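## Task

Pick the yellow sponge off the low shelf and set it completely inside the middle tote. The front tote is the one closest to the bench's open edge. No tote, and none of the cartons beneath the bench, may be shifted or rotated. The robot must not tip over or finish leaning. The sponge has to stay there by itself once the robot lets go.

## Robot and tools

ROBOT. A TidyBot++: a four-caster mobile base 0.54 m long, 0.50 m wide and 0.38 m tall, carrying one seven-joint arm with a two-finger gripper. The shoulder sits 0.12 m ahead of the base centre at 0.68 m height. There are two cameras: base_camera, fixed on the base and looking forward, and wrist_camera, a fisheye that looks along the hand. The arm starts folded with the hand pointing down, reaching up to 0.08 m beyond the base front, with the elbow up to 1.15 m high.

FRAMES. Base frame: origin on the floor below the base centre, x forward, y left, z up. hand_pose is reported in it and marks the point between the finger pads; its z axis runs out along the fingers and its y axis is the closing direction. The odometry frame is the base frame as it was when the scene began. Heading is positive to the left, from -3.142 to 3.142. base_tilt is in degrees, positive when leaning forward or right.

execute_actions. Arguments: "actions", a list holding one action or none (an empty list only reports state and images), and "cameras", a list chosen from base_camera, wrist_camera, all ([] gives no images; omitted gives all). An action may hold:
- "base": exactly one relative move from where the base last measured itself: {"translate_m": d} straight ahead in metres (forward positive, -2 to 2), {"strafe_m": d} sideways in metres (left positive, -2 to 2), or {"rotate_rad": d} turning in place in radians (counter-clockwise from above positive, -6.3 to 6.3). These are offsets, not places.
- "joints": absolute targets keyed by name, one arm, in radians: joint_1_rad (whole arm about vertical; positive is clockwise from above, opposite to rotate_rad), joint_2_rad shoulder (-2.249 to 2.249), joint_3_rad (upper-arm roll), joint_4_rad elbow (-2.579 to 2.579), joint_5_rad (forearm roll), joint_6_rad wrist (-2.099 to 2.099), joint_7_rad (hand roll; with hand down, positive is counter-clockwise from above, and at 1.57 the fingers open left/right). Joints 1, 3, 5, 7 are unbounded and take the short way round, so turn in steps below half a turn. gripper_pos is 0 (open, about 85 mm gap) to 1 (closed); gap is roughly 85 x (1 - gripper_pos) mm.
- "speeds": optional top-speed caps for this action only: translate_m and strafe_m 0.05 to 0.5 m/s, rotate_rad 0.1 to 1.57 rad/s (defaults are the maximums). A base move that would take too long at the chosen speed is refused, so split long slow moves.
An unknown key or out-of-range number makes the whole call refused with nothing moving. Joints or base left out may keep pushing to older targets.

ARM GEOMETRY. Upper arm 0.42 m, forearm 0.31 m, hand 0.31 m. With joint_1_rad 0, joint_3_rad 3.14, joint_5_rad 0, the arm moves in the base's x-z plane; angles from vertical (forward positive): upper arm = j2, forearm = j2 - j4, hand = j2 - j4 - j6. Reach forward and height above the shoulder are the sums of length x sin and length x cos. A downward-pointing hand can rise only to about 0.94 m above the floor, and less when far out.

Other tools: wait (seconds 0 to 10, commands nothing new, returns state and images); zoom_image (camera plus region [x0, y0, x1, y1] in image pixels, at most 504 x 504, from that camera's latest full image); read_manual (licence texts only); finished_scene (pass the current scene's number; irreversible, reports success and gives the next task).

RESULT LINES. base_status and joint_status tell how each motion ended: "done"; "off_target" (resting away from target, maybe still pushing); "contact_stop" or "time_out" (target dropped, holding where stopped); "joint command not followed" with "cause:" when a self-collision check withheld the arm targets (the gripper still acts; withheld targets may be retried on later actions); "limit_stop_at_motor_heat" after an overheat. For the base, "done" only means the wheels turned enough; slipping or a blocked base can leave it short. on_its_own lists motion nobody commanded. motor_effort gives percent of maximum per motor, peak in brackets. Motor temperatures are listed per arm joint; MOTOR HOT appears from 60 °C and an OVER-TEMPERATURE FAULT at 75 °C, when the arm sags. "ARM HIT" means a hard hit on the base or the arm itself. A gripper closed to 1 that reads "done" holds nothing; "off_target" means something is between the fingers.

ACCURACY. Friction and load leave joints slightly off; the hand may be a couple of centimetres from where targets say, and a held object makes the arm sag. To correct, send last command + (wanted - read) per joint, but never send a held arm the angle it reads. Trust images over hand_pose. Odometry drifts a few centimetres over many moves.

AVOID. Driving while the arm is caught on something high (about 0.8 m up) can topple the robot; pushing or pulling sideways with a raised hand can lift wheels. Torque sensor overload (joints 1-4 over 104.5 N m, 5-7 over 51.3 N m) freezes the arm for 10 s. Don't drop, slam or shove objects, and keep totes and cartons still. Release the item inside the tote and check it stays. If a call reports a stop, later calls in the same reply are skipped. Something may occasionally nudge a loose object.

Each tool is called after ">>>" as name(argument=value, ...), one argument or row to a line, values as JSON.

## Session

>>> execute_actions(
  actions=[],
)

Scene clock: 0.00 s.
Motor temperatures (°C, as the motors report them): [30 30 30 35 32 35 37]
base_odometry: x=+0.000 y=+0.000 heading=+0.000 (m, m, rad; odometry frame)
base_tilt: forward=-0.1 right=-0.2 (deg)
base_status: not commanded
joint_positions: joint_1_rad=+0.004 joint_2_rad=-0.295 joint_3_rad=+3.149 joint_4_rad=-2.518 joint_5_rad=-0.042 joint_6_rad=-0.876 joint_7_rad=+1.544 gripper_pos=+0.000
joint_status: not commanded
motor_effort: joint_1_rad=-1 joint_2_rad=-2 joint_3_rad=+1 joint_4_rad=+8 joint_5_rad=+0 joint_6_rad=+0 joint_7_rad=-1 (%)
hand_pose: x=+0.2600 y=+0.0102 z=+0.5827 quat_wxyz=(-0.018, +0.999, -0.032, +0.021) (m; base frame)
pictures: base_camera, wrist_camera
Images, in order (width x height): base_camera 644x364, wrist_camera 644x476.

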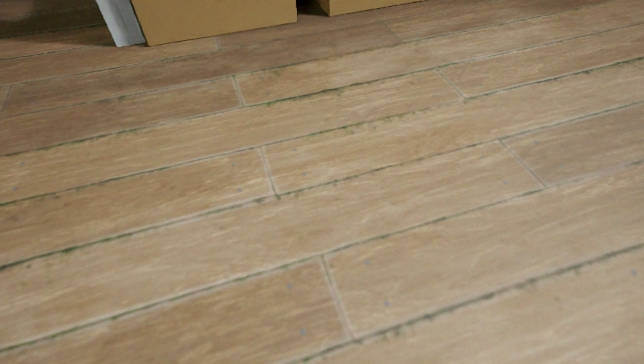

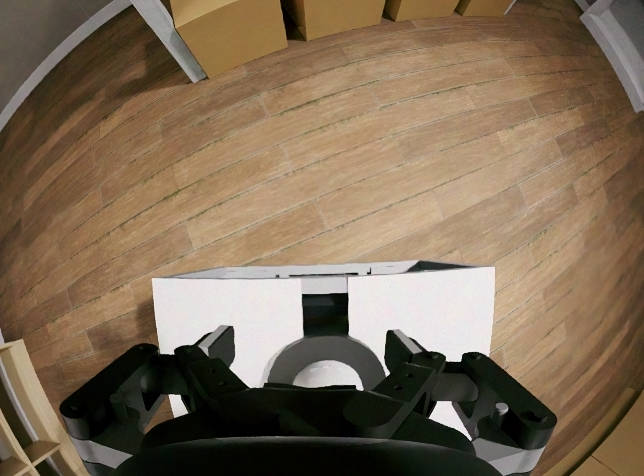

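Look forward from higher.

>>> execute_actions(
  actions=[
    {"joints":{"joint_2_rad":-0.3,"joint_4_rad":-1.5,"joint_6_rad":-0.9}},
  ],
  cameras=["wrist_camera"],
)

>>> execute_actions(
  actions=[
    {"joints":{"joint_1_rad":-1.6,"joint_6_rad":-1.2}},
  ],
  cameras=["wrist_camera"],
)

Scene clock: 2.47 s.
Motor temperatures (°C, as the motors report them): [30 30 30 35 32 35 37]
base_odometry: x=+0.000 y=+0.000 heading=+0.000 (m, m, rad; odometry frame)
base_tilt: forward=+0.0 right=-0.2 (deg)
base_status: not commanded
joint_positions: joint_1_rad=+0.004 joint_2_rad=-0.295 joint_3_rad=+3.149 joint_4_rad=-1.513 joint_5_rad=-0.042 joint_6_rad=-0.877 joint_7_rad=+1.544 gripper_pos=+0.000
joint_status: all done
motor_effort: joint_1_rad=-1(1) joint_2_rad=-10(10) joint_3_rad=+1(1) joint_4_rad=+18(18) joint_5_rad=+1(0) joint_6_rad=+8(8) joint_7_rad=-1(1) (%)
hand_pose: x=+0.5612 y=+0.0059 z=+1.0374 quat_wxyz=(-0.026, +0.866, -0.020, +0.499) (m; base frame)
pictures: wrist_camera
Images, in order (width x height): wrist_camera 644x476.

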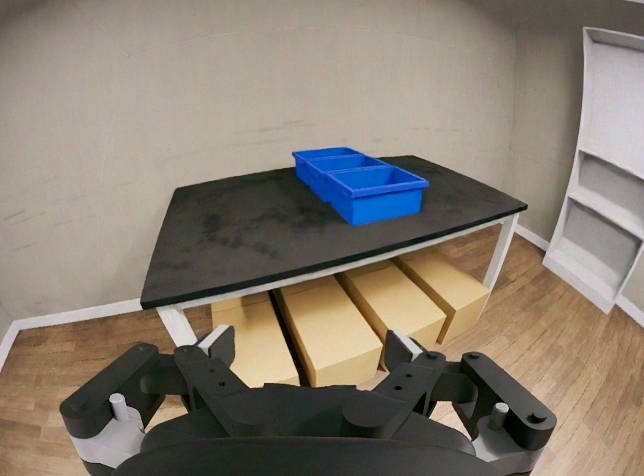

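Scene clock: 5.27 s.
Motor temperatures (°C, as the motors report them): [30 30 30 35 32 35 37]
base_odometry: x=+0.000 y=+0.000 heading=+0.000 (m, m, rad; odometry frame)
base_tilt: forward=+0.0 right=-0.2 (deg)
base_status: not commanded
joint_positions: joint_1_rad=-1.591 joint_2_rad=-0.295 joint_3_rad=+3.149 joint_4_rad=-1.513 joint_5_rad=-0.042 joint_6_rad=-1.177 joint_7_rad=+1.544 gripper_pos=+0.000
joint_status: all done
motor_effort: joint_1_rad=-1(1) joint_2_rad=-9(10) joint_3_rad=+1(2) joint_4_rad=+17(18) joint_5_rad=+0(0) joint_6_rad=+6(7) joint_7_rad=-1(1) (%)
hand_pose: x=+0.1010 y=+0.3837 z=+0.9646 quat_wxyz=(-0.278, +0.663, +0.653, +0.236) (m; base frame)
pictures: wrist_camera
Images, in order (width x height): wrist_camera 644x476.

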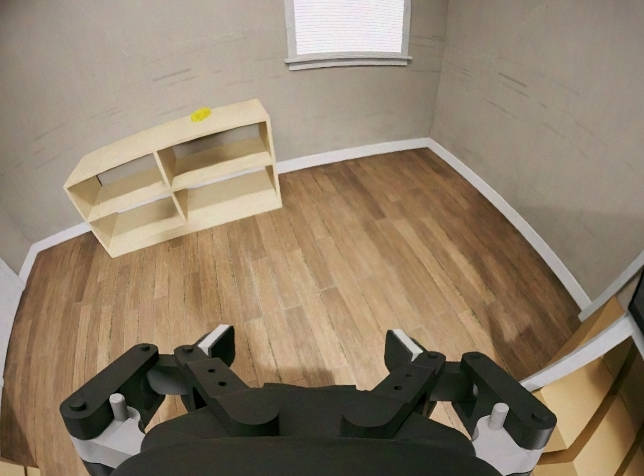

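>>> execute_actions(
  actions=[
    {"base":{"rotate_rad":1.94},"joints":{"joint_1_rad":0,"joint_6_rad":-1.5}},
  ],
  cameras=[],
)

>>> execute_actions(
  actions=[
    {"base":{"translate_m":1.0}},
  ],
)

Scene clock: 8.60 s.
Motor temperatures (°C, as the motors report them): [30 30 30 35 32 35 37]
base_odometry: x=+0.000 y=+0.000 heading=+1.939 (m, m, rad; odometry frame)
base_tilt: forward=+0.0 right=-0.2 (deg)
base_status: done
joint_positions: joint_1_rad=-0.009 joint_2_rad=-0.296 joint_3_rad=+3.149 joint_4_rad=-1.513 joint_5_rad=-0.042 joint_6_rad=-1.477 joint_7_rad=+1.544 gripper_pos=+0.000
joint_status: all done
motor_effort: joint_1_rad=-1(1) joint_2_rad=-8(11) joint_3_rad=+1(3) joint_4_rad=+16(17) joint_5_rad=+1(1) joint_6_rad=+4(7) joint_7_rad=-1(1) (%)
hand_pose: x=+0.4257 y=+0.0146 z=+0.9127 quat_wxyz=(-0.025, +0.975, -0.010, +0.221) (m; base frame)
pictures: none
No camera images: the call's "cameras" was empty. Leave "cameras" out to get every camera's image.

Scene clock: 11.97 s.
Motor temperatures (°C, as the motors report them): [30 30 30 35 32 35 37]
base_odometry: x=-0.362 y=+0.932 heading=+1.940 (m, m, rad; odometry frame)
base_tilt: forward=+0.0 right=-0.3 (deg)
base_status: done
joint_positions: joint_1_rad=-0.009 joint_2_rad=-0.297 joint_3_rad=+3.149 joint_4_rad=-1.513 joint_5_rad=-0.042 joint_6_rad=-1.481 joint_7_rad=+1.544 gripper_pos=+0.000
joint_status: not commanded
motor_effort: joint_1_rad=-1(0) joint_2_rad=-8(11) joint_3_rad=+1(2) joint_4_rad=+16(16) joint_5_rad=+0(0) joint_6_rad=+5(4) joint_7_rad=-1(1) (%)
hand_pose: x=+0.4245 y=+0.0146 z=+0.9128 quat_wxyz=(-0.025, +0.975, -0.009, +0.220) (m; base frame)
pictures: base_camera, wrist_camera
Images, in order (width x height): base_camera 644x364, wrist_camera 644x476.

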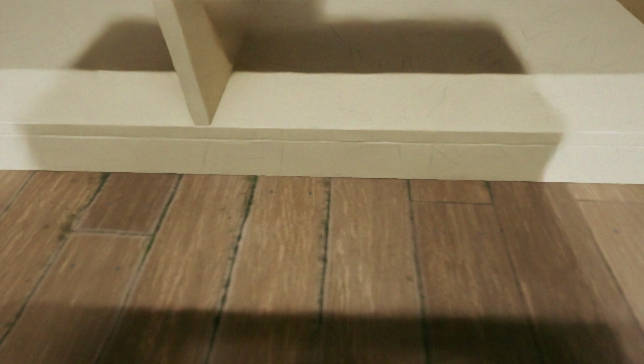

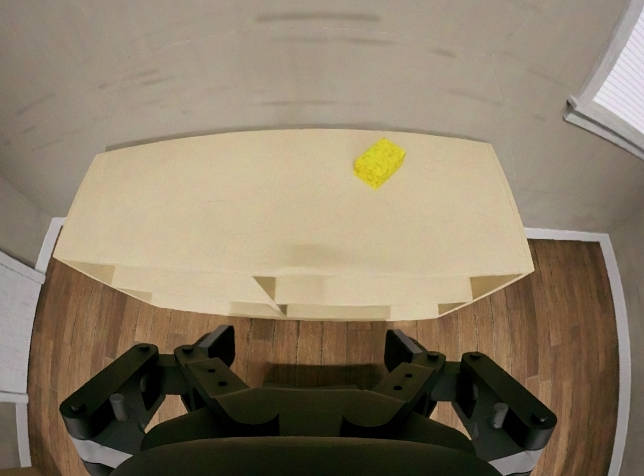

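>>> execute_actions(
  actions=[
    {"base":{"translate_m":0.22}},
  ],
  cameras=[],
)

>>> execute_actions(
  actions=[
    {"base":{"strafe_m":-0.17},"joints":{"joint_2_rad":0.462,"joint_4_rad":-1.192,"joint_6_rad":-1.5,"joint_5_rad":0.02,"joint_7_rad":0.8}},
  ],
)

Scene clock: 14.07 s.
Motor temperatures (°C, as the motors report them): [30 30 30 35 32 35 37]
base_odometry: x=-0.441 y=+1.138 heading=+1.941 (m, m, rad; odometry frame)
base_tilt: forward=+0.0 right=-0.2 (deg)
base_status: done
joint_positions: joint_1_rad=-0.009 joint_2_rad=-0.294 joint_3_rad=+3.149 joint_4_rad=-1.513 joint_5_rad=-0.042 joint_6_rad=-1.482 joint_7_rad=+1.544 gripper_pos=+0.000
joint_status: not commanded
motor_effort: joint_1_rad=+0(0) joint_2_rad=-8(11) joint_3_rad=+0(1) joint_4_rad=+16(16) joint_5_rad=+0(0) joint_6_rad=+4(6) joint_7_rad=-1(1) (%)
hand_pose: x=+0.4250 y=+0.0146 z=+0.9118 quat_wxyz=(-0.025, +0.975, -0.010, +0.219) (m; base frame)
pictures: none
No camera images: the call's "cameras" was empty. Leave "cameras" out to get every camera's image.

Scene clock: 16.10 s.
Motor temperatures (°C, as the motors report them): [30 30 30 35 32 35 37]
base_odometry: x=-0.283 y=+1.199 heading=+1.942 (m, m, rad; odometry frame)
base_tilt: forward=+0.0 right=-0.2 (deg)
base_status: done
joint_positions: joint_1_rad=-0.004 joint_2_rad=+0.462 joint_3_rad=+3.149 joint_4_rad=-1.210 joint_5_rad=-0.022 joint_6_rad=-1.482 joint_7_rad=+0.825 gripper_pos=+0.000
joint_status: all done
motor_effort: joint_1_rad=-1(2) joint_2_rad=-32(33) joint_3_rad=+0(3) joint_4_rad=+14(15) joint_5_rad=+0(2) joint_6_rad=+1(4) joint_7_rad=-1(1) (%)
hand_pose: x=+0.6155 y=+0.0067 z=+0.7153 quat_wxyz=(-0.006, +0.930, -0.367, -0.009) (m; base frame)
pictures: base_camera, wrist_camera
Images, in order (width x height): base_camera 644x364, wrist_camera 644x476.

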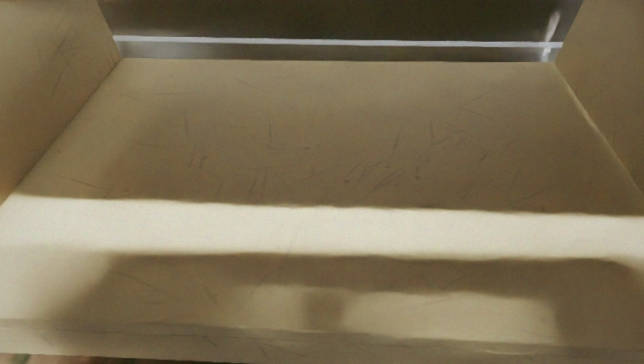

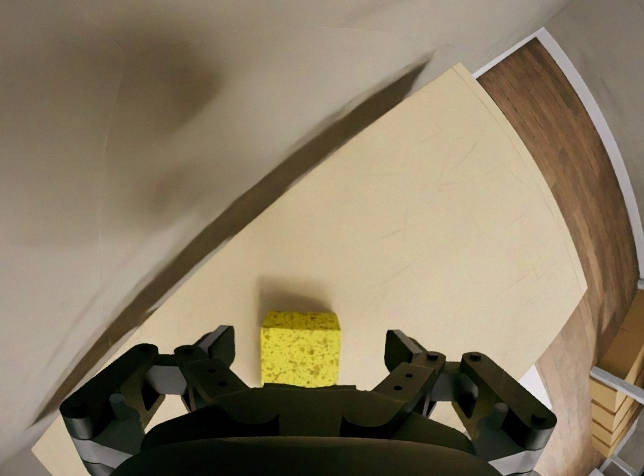

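>>> execute_actions(
  actions=[
    {"base":{"strafe_m":0.046},"joints":{"joint_2_rad":0.395,"joint_4_rad":-1.492,"joint_6_rad":-1.24}},
  ],
  cameras=["wrist_camera"],
)

Scene clock: 17.70 s.
Motor temperatures (°C, as the motors report them): [30 30 30 35 32 35 37]
base_odometry: x=-0.326 y=+1.183 heading=+1.941 (m, m, rad; odometry frame)
base_tilt: forward=+0.0 right=-0.2 (deg)
base_status: done
joint_positions: joint_1_rad=-0.004 joint_2_rad=+0.408 joint_3_rad=+3.149 joint_4_rad=-1.478 joint_5_rad=-0.018 joint_6_rad=-1.262 joint_7_rad=+0.825 gripper_pos=+0.000
joint_status: all done
motor_effort: joint_1_rad=-1(2) joint_2_rad=-29(34) joint_3_rad=+1(2) joint_4_rad=+14(15) joint_5_rad=+0(1) joint_6_rad=+0(0) joint_7_rad=-1(1) (%)
hand_pose: x=+0.5832 y=+0.0053 z=+0.6596 quat_wxyz=(-0.006, +0.930, -0.368, -0.005) (m; base frame)
pictures: wrist_camera
Images, in order (width x height): wrist_camera 644x476.

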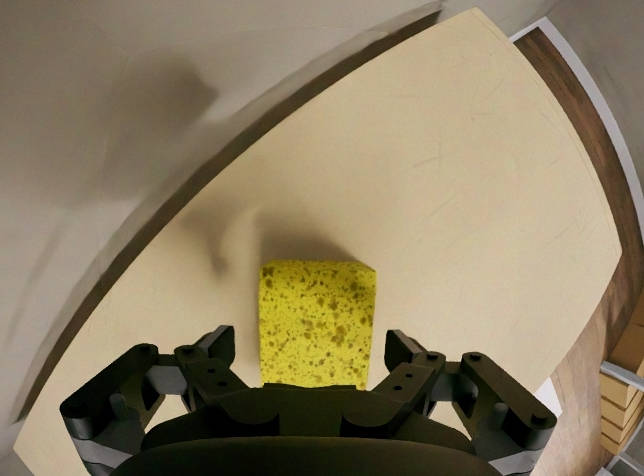

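>>> execute_actions(
  actions=[
    {"joints":{"joint_2_rad":0.42,"joint_4_rad":-1.588,"joint_6_rad":-1.13}},
  ],
  cameras=["wrist_camera"],
)

>>> execute_actions(
  actions=[
    {"joints":{"gripper_pos":1}},
  ],
  cameras=[],
)

>>> execute_actions(
  actions=[
    {"joints":{"joint_2_rad":-0.1}},
  ],
  cameras=["wrist_camera"],
)

Scene clock: 18.93 s.
Motor temperatures (°C, as the motors report them): [30 30 30 35 32 35 37]
base_odometry: x=-0.326 y=+1.183 heading=+1.941 (m, m, rad; odometry frame)
base_tilt: forward=+0.0 right=-0.2 (deg)
base_status: not commanded
joint_positions: joint_1_rad=-0.004 joint_2_rad=+0.417 joint_3_rad=+3.149 joint_4_rad=-1.577 joint_5_rad=-0.018 joint_6_rad=-1.151 joint_7_rad=+0.825 gripper_pos=+0.000
joint_status: all done
motor_effort: joint_1_rad=-1(1) joint_2_rad=-30(31) joint_3_rad=+0(0) joint_4_rad=+13(14) joint_5_rad=+1(0) joint_6_rad=+0(1) joint_7_rad=-1(1) (%)
hand_pose: x=+0.5753 y=+0.0051 z=+0.6264 quat_wxyz=(-0.006, +0.929, -0.369, -0.004) (m; base frame)
pictures: wrist_camera
Images, in order (width x height): wrist_camera 644x476.

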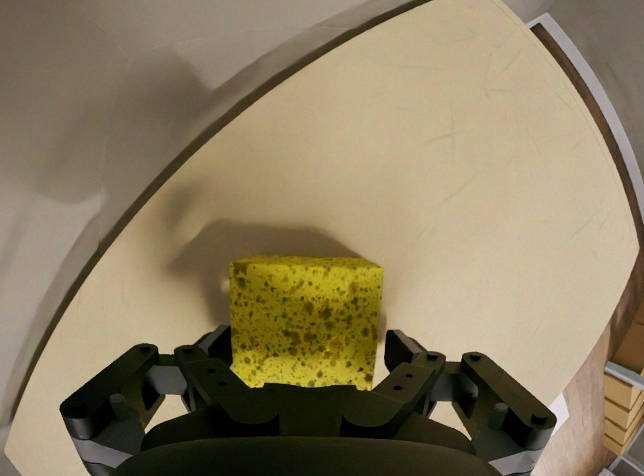

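Scene clock: 20.03 s.
Motor temperatures (°C, as the motors report them): [30 30 30 35 32 35 37]
base_odometry: x=-0.326 y=+1.183 heading=+1.941 (m, m, rad; odometry frame)
base_tilt: forward=+0.0 right=-0.2 (deg)
base_status: not commanded
joint_positions: joint_1_rad=-0.004 joint_2_rad=+0.413 joint_3_rad=+3.149 joint_4_rad=-1.578 joint_5_rad=-0.018 joint_6_rad=-1.150 joint_7_rad=+0.825 gripper_pos=+0.373
joint_status: gripper_pos off_target (ended at +0.373, target +1.000)
motor_effort: joint_1_rad=-1(1) joint_2_rad=-28(30) joint_3_rad=-1(0) joint_4_rad=+13(13) joint_5_rad=+0(0) joint_6_rad=+0(2) joint_7_rad=-1(1) (%)
hand_pose: x=+0.5751 y=+0.0051 z=+0.6277 quat_wxyz=(-0.006, +0.929, -0.369, -0.002) (m; base frame)
pictures: none
No camera images: the call's "cameras" was empty. Leave "cameras" out to get every camera's image.

Scene clock: 21.77 s.
Motor temperatures (°C, as the motors report them): [30 30 30 35 32 35 37]
base_odometry: x=-0.326 y=+1.183 heading=+1.941 (m, m, rad; odometry frame)
base_tilt: forward=+0.0 right=-0.2 (deg)
base_status: not commanded
joint_positions: joint_1_rad=-0.004 joint_2_rad=-0.099 joint_3_rad=+3.149 joint_4_rad=-1.580 joint_5_rad=-0.018 joint_6_rad=-1.150 joint_7_rad=+0.825 gripper_pos=+0.373
joint_status: all done
motor_effort: joint_1_rad=-1(1) joint_2_rad=-15(32) joint_3_rad=+1(1) joint_4_rad=+17(17) joint_5_rad=+0(1) joint_6_rad=+4(5) joint_7_rad=-1(1) (%)
hand_pose: x=+0.5426 y=+0.0049 z=+0.8573 quat_wxyz=(-0.100, +0.900, -0.356, +0.232) (m; base frame)
pictures: wrist_camera
Images, in order (width x height): wrist_camera 644x476.

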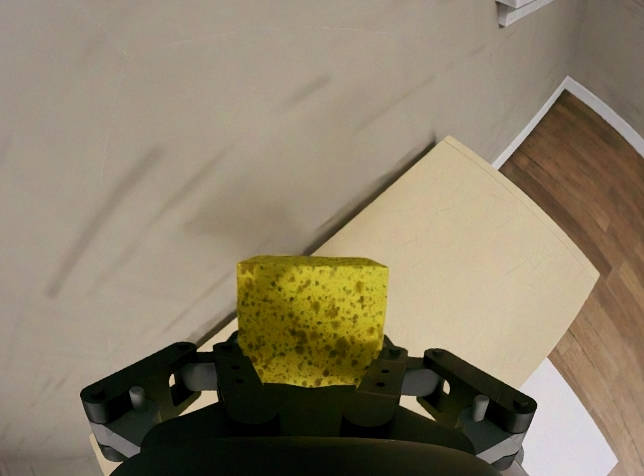

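>>> execute_actions(
  actions=[
    {"base":{"translate_m":-1.93},"joints":{"joint_2_rad":-0.3,"joint_4_rad":-1.3,"joint_6_rad":-1.4,"joint_7_rad":1.57}},
  ],
  cameras=[],
)

>>> execute_actions(
  actions=[
    {"base":{"rotate_rad":-1.585}},
  ],
  cameras=[],
)

>>> execute_actions(
  actions=[
    {"base":{"translate_m":0.3}},
  ],
)

Scene clock: 27.23 s.
Motor temperatures (°C, as the motors report them): [30 30 30 35 32 35 37]
base_odometry: x=+0.374 y=-0.616 heading=+1.941 (m, m, rad; odometry frame)
base_tilt: forward=+0.0 right=-0.2 (deg)
base_status: done
joint_positions: joint_1_rad=-0.004 joint_2_rad=-0.303 joint_3_rad=+3.149 joint_4_rad=-1.311 joint_5_rad=-0.018 joint_6_rad=-1.382 joint_7_rad=+1.549 gripper_pos=+0.373
joint_status: all done
motor_effort: joint_1_rad=-1(1) joint_2_rad=-7(20) joint_3_rad=+1(1) joint_4_rad=+16(18) joint_5_rad=+1(0) joint_6_rad=+6(6) joint_7_rad=-1(1) (%)
hand_pose: x=+0.4719 y=+0.0050 z=+1.0238 quat_wxyz=(-0.013, +0.930, -0.010, +0.367) (m; base frame)
pictures: none
No camera images: the call's "cameras" was empty. Leave "cameras" out to get every camera's image.

Scene clock: 29.53 s.
Motor temperatures (°C, as the motors report them): [30 30 30 35 32 35 37]
base_odometry: x=+0.374 y=-0.616 heading=+0.357 (m, m, rad; odometry frame)
base_tilt: forward=+0.0 right=-0.2 (deg)
base_status: done
joint_positions: joint_1_rad=-0.003 joint_2_rad=-0.301 joint_3_rad=+3.149 joint_4_rad=-1.311 joint_5_rad=-0.017 joint_6_rad=-1.382 joint_7_rad=+1.549 gripper_pos=+0.373
joint_status: not commanded
motor_effort: joint_1_rad=-1(1) joint_2_rad=-7(9) joint_3_rad=+1(4) joint_4_rad=+16(16) joint_5_rad=+1(2) joint_6_rad=+5(6) joint_7_rad=-2(1) (%)
hand_pose: x=+0.4726 y=+0.0040 z=+1.0231 quat_wxyz=(-0.012, +0.930, -0.011, +0.366) (m; base frame)
pictures: none
No camera images: the call's "cameras" was empty. Leave "cameras" out to get every camera's image.

Scene clock: 31.57 s.
Motor temperatures (°C, as the motors report them): [30 30 30 35 32 35 37]
base_odometry: x=+0.655 y=-0.512 heading=+0.356 (m, m, rad; odometry frame)
base_tilt: forward=+0.0 right=-0.2 (deg)
base_status: done
joint_positions: joint_1_rad=-0.003 joint_2_rad=-0.294 joint_3_rad=+3.149 joint_4_rad=-1.311 joint_5_rad=-0.017 joint_6_rad=-1.383 joint_7_rad=+1.549 gripper_pos=+0.373
joint_status: not commanded
motor_effort: joint_1_rad=-1(1) joint_2_rad=-8(11) joint_3_rad=+1(2) joint_4_rad=+15(16) joint_5_rad=+0(0) joint_6_rad=+6(6) joint_7_rad=-1(1) (%)
hand_pose: x=+0.4750 y=+0.0041 z=+1.0203 quat_wxyz=(-0.012, +0.932, -0.011, +0.362) (m; base frame)
pictures: base_camera, wrist_camera
Images, in order (width x height): base_camera 644x364, wrist_camera 644x476.

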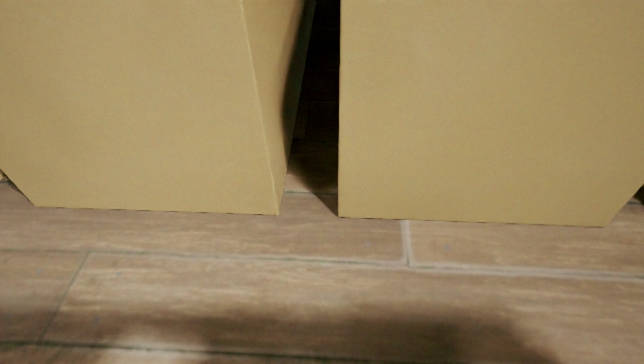

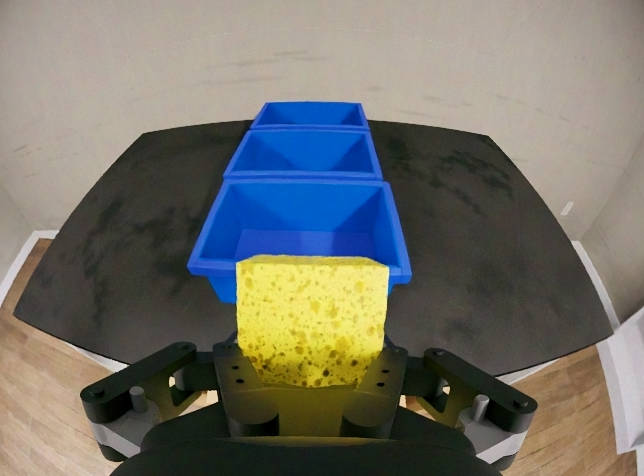

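>>> execute_actions(
  actions=[
    {"base":{"translate_m":0.2},"speeds":{"translate_m":0.25}},
  ],
)

Scene clock: 33.43 s.
Motor temperatures (°C, as the motors report them): [30 30 30 35 32 35 37]
base_odometry: x=+0.843 y=-0.442 heading=+0.355 (m, m, rad; odometry frame)
base_tilt: forward=+0.0 right=-0.2 (deg)
base_status: done
joint_positions: joint_1_rad=-0.003 joint_2_rad=-0.297 joint_3_rad=+3.149 joint_4_rad=-1.311 joint_5_rad=-0.017 joint_6_rad=-1.383 joint_7_rad=+1.549 gripper_pos=+0.373
joint_status: not commanded
motor_effort: joint_1_rad=+0(1) joint_2_rad=-8(11) joint_3_rad=+0(2) joint_4_rad=+16(16) joint_5_rad=+0(0) joint_6_rad=+6(6) joint_7_rad=-1(1) (%)
hand_pose: x=+0.4739 y=+0.0041 z=+1.0212 quat_wxyz=(-0.012, +0.931, -0.011, +0.363) (m; base frame)
pictures: base_camera, wrist_camera
Images, in order (width x height): base_camera 644x364, wrist_camera 644x476.

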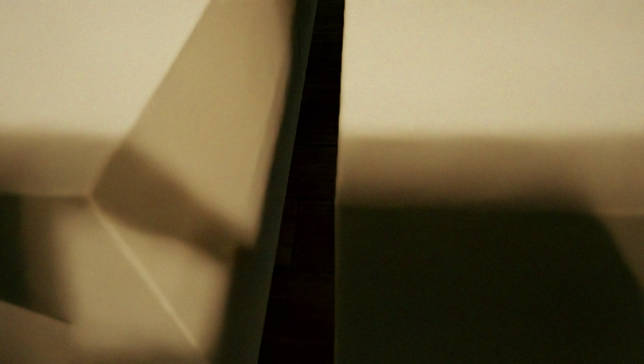

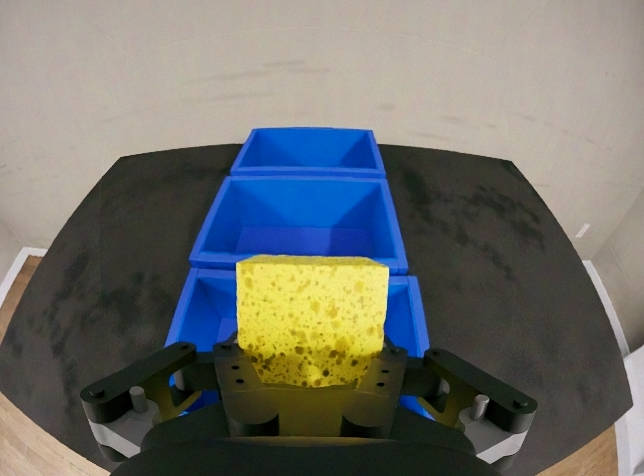

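>>> execute_actions(
  actions=[
    {"joints":{"joint_2_rad":0.38,"joint_4_rad":-0.6,"joint_6_rad":-1.52}},
  ],
  cameras=["wrist_camera"],
)

>>> execute_actions(
  actions=[
    {"joints":{"joint_2_rad":0.6,"joint_6_rad":-1.69}},
  ],
  cameras=["wrist_camera"],
)

Scene clock: 35.77 s.
Motor temperatures (°C, as the motors report them): [30 30 30 35 32 35 37]
base_odometry: x=+0.843 y=-0.442 heading=+0.355 (m, m, rad; odometry frame)
base_tilt: forward=+0.0 right=-0.2 (deg)
base_status: not commanded
joint_positions: joint_1_rad=-0.003 joint_2_rad=+0.383 joint_3_rad=+3.149 joint_4_rad=-0.619 joint_5_rad=-0.017 joint_6_rad=-1.498 joint_7_rad=+1.549 gripper_pos=+0.373
joint_status: all done
motor_effort: joint_1_rad=-1(1) joint_2_rad=-30(33) joint_3_rad=+0(1) joint_4_rad=+15(16) joint_5_rad=+1(0) joint_6_rad=+5(6) joint_7_rad=-1(1) (%)
hand_pose: x=+0.7275 y=+0.0048 z=+0.9923 quat_wxyz=(-0.009, +0.949, -0.010, +0.316) (m; base frame)
pictures: wrist_camera
Images, in order (width x height): wrist_camera 644x476.

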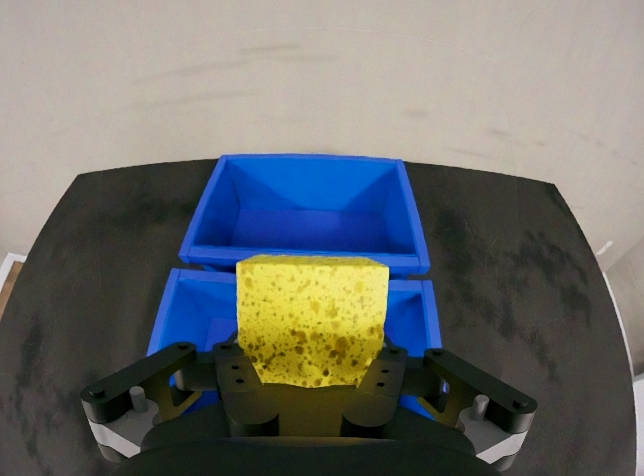

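Scene clock: 37.40 s.
Motor temperatures (°C, as the motors report them): [30 30 30 35 32 35 37]
base_odometry: x=+0.843 y=-0.442 heading=+0.355 (m, m, rad; odometry frame)
base_tilt: forward=+0.0 right=-0.2 (deg)
base_status: not commanded
joint_positions: joint_1_rad=-0.003 joint_2_rad=+0.604 joint_3_rad=+3.149 joint_4_rad=-0.610 joint_5_rad=-0.017 joint_6_rad=-1.668 joint_7_rad=+1.549 gripper_pos=+0.373
joint_status: all done
motor_effort: joint_1_rad=-1(1) joint_2_rad=-36(42) joint_3_rad=+0(0) joint_4_rad=+15(16) joint_5_rad=+1(0) joint_6_rad=+2(5) joint_7_rad=-1(1) (%)
hand_pose: x=+0.7323 y=+0.0050 z=+0.8371 quat_wxyz=(-0.007, +0.992, -0.010, +0.129) (m; base frame)
pictures: wrist_camera
Images, in order (width x height): wrist_camera 644x476.

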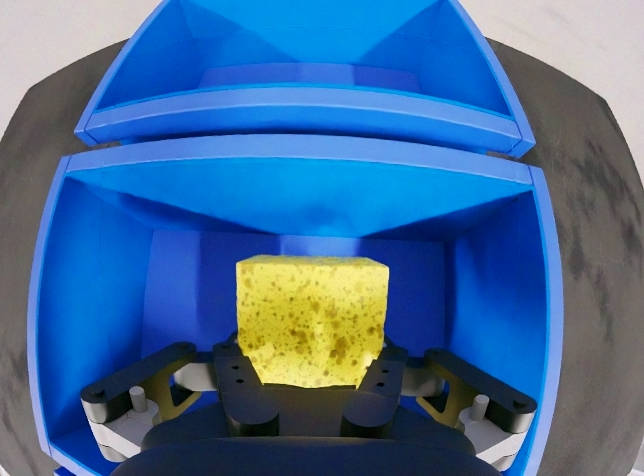

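>>> execute_actions(
  actions=[
    {"joints":{"joint_2_rad":0.65}},
  ],
  cameras=[],
)

>>> execute_actions(
  actions=[
    {"joints":{"gripper_pos":0.05}},
  ],
  cameras=[],
)

>>> execute_actions(
  actions=[
    {"joints":{"joint_2_rad":0.38,"joint_6_rad":-1.6}},
  ],
  cameras=["wrist_camera"],
)

>>> finished_scene(
  scene=1,
)

Scene clock: 38.67 s.
Motor temperatures (°C, as the motors report them): [30 30 30 35 32 35 37]
base_odometry: x=+0.843 y=-0.442 heading=+0.355 (m, m, rad; odometry frame)
base_tilt: forward=+0.0 right=-0.2 (deg)
base_status: not commanded
joint_positions: joint_1_rad=-0.003 joint_2_rad=+0.650 joint_3_rad=+3.149 joint_4_rad=-0.610 joint_5_rad=-0.017 joint_6_rad=-1.668 joint_7_rad=+1.549 gripper_pos=+0.373
joint_status: all done
motor_effort: joint_1_rad=-1(1) joint_2_rad=-38(39) joint_3_rad=-1(0) joint_4_rad=+15(16) joint_5_rad=+0(0) joint_6_rad=+2(3) joint_7_rad=-1(1) (%)
hand_pose: x=+0.7388 y=+0.0051 z=+0.8088 quat_wxyz=(-0.007, +0.994, -0.010, +0.106) (m; base frame)
pictures: none
No camera images: the call's "cameras" was empty. Leave "cameras" out to get every camera's image.

Scene clock: 39.73 s.
Motor temperatures (°C, as the motors report them): [30 30 30 35 32 35 37]
base_odometry: x=+0.843 y=-0.442 heading=+0.355 (m, m, rad; odometry frame)
base_tilt: forward=+0.0 right=-0.2 (deg)
base_status: not commanded
joint_positions: joint_1_rad=-0.003 joint_2_rad=+0.650 joint_3_rad=+3.149 joint_4_rad=-0.610 joint_5_rad=-0.017 joint_6_rad=-1.668 joint_7_rad=+1.549 gripper_pos=+0.050
joint_status: all done
motor_effort: joint_1_rad=+0(1) joint_2_rad=-38(38) joint_3_rad=+0(0) joint_4_rad=+15(15) joint_5_rad=+0(1) joint_6_rad=+3(2) joint_7_rad=-1(1) (%)
hand_pose: x=+0.7388 y=+0.0051 z=+0.8088 quat_wxyz=(-0.007, +0.994, -0.010, +0.106) (m; base frame)
pictures: none
No camera images: the call's "cameras" was empty. Leave "cameras" out to get every camera's image.

Scene clock: 41.43 s.
Motor temperatures (°C, as the motors report them): [30 30 30 35 32 35 37]
base_odometry: x=+0.843 y=-0.442 heading=+0.355 (m, m, rad; odometry frame)
base_tilt: forward=+0.0 right=-0.2 (deg)
base_status: not commanded
joint_positions: joint_1_rad=-0.003 joint_2_rad=+0.377 joint_3_rad=+3.149 joint_4_rad=-0.605 joint_5_rad=-0.017 joint_6_rad=-1.623 joint_7_rad=+1.549 gripper_pos=+0.050
joint_status: all done
motor_effort: joint_1_rad=-1(0) joint_2_rad=-30(41) joint_3_rad=+0(0) joint_4_rad=+15(16) joint_5_rad=+0(0) joint_6_rad=+4(5) joint_7_rad=-1(1) (%)
hand_pose: x=+0.6947 y=+0.0049 z=+0.9801 quat_wxyz=(-0.009, +0.964, -0.009, +0.265) (m; base frame)
pictures: wrist_camera
Images, in order (width x height): wrist_camera 644x476.

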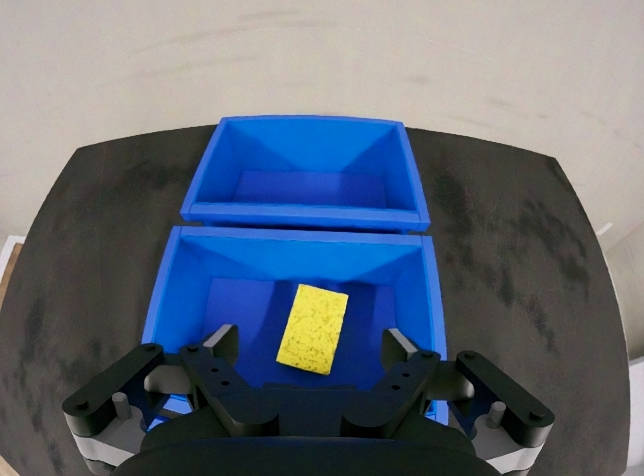

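The scene is finished: the task was done.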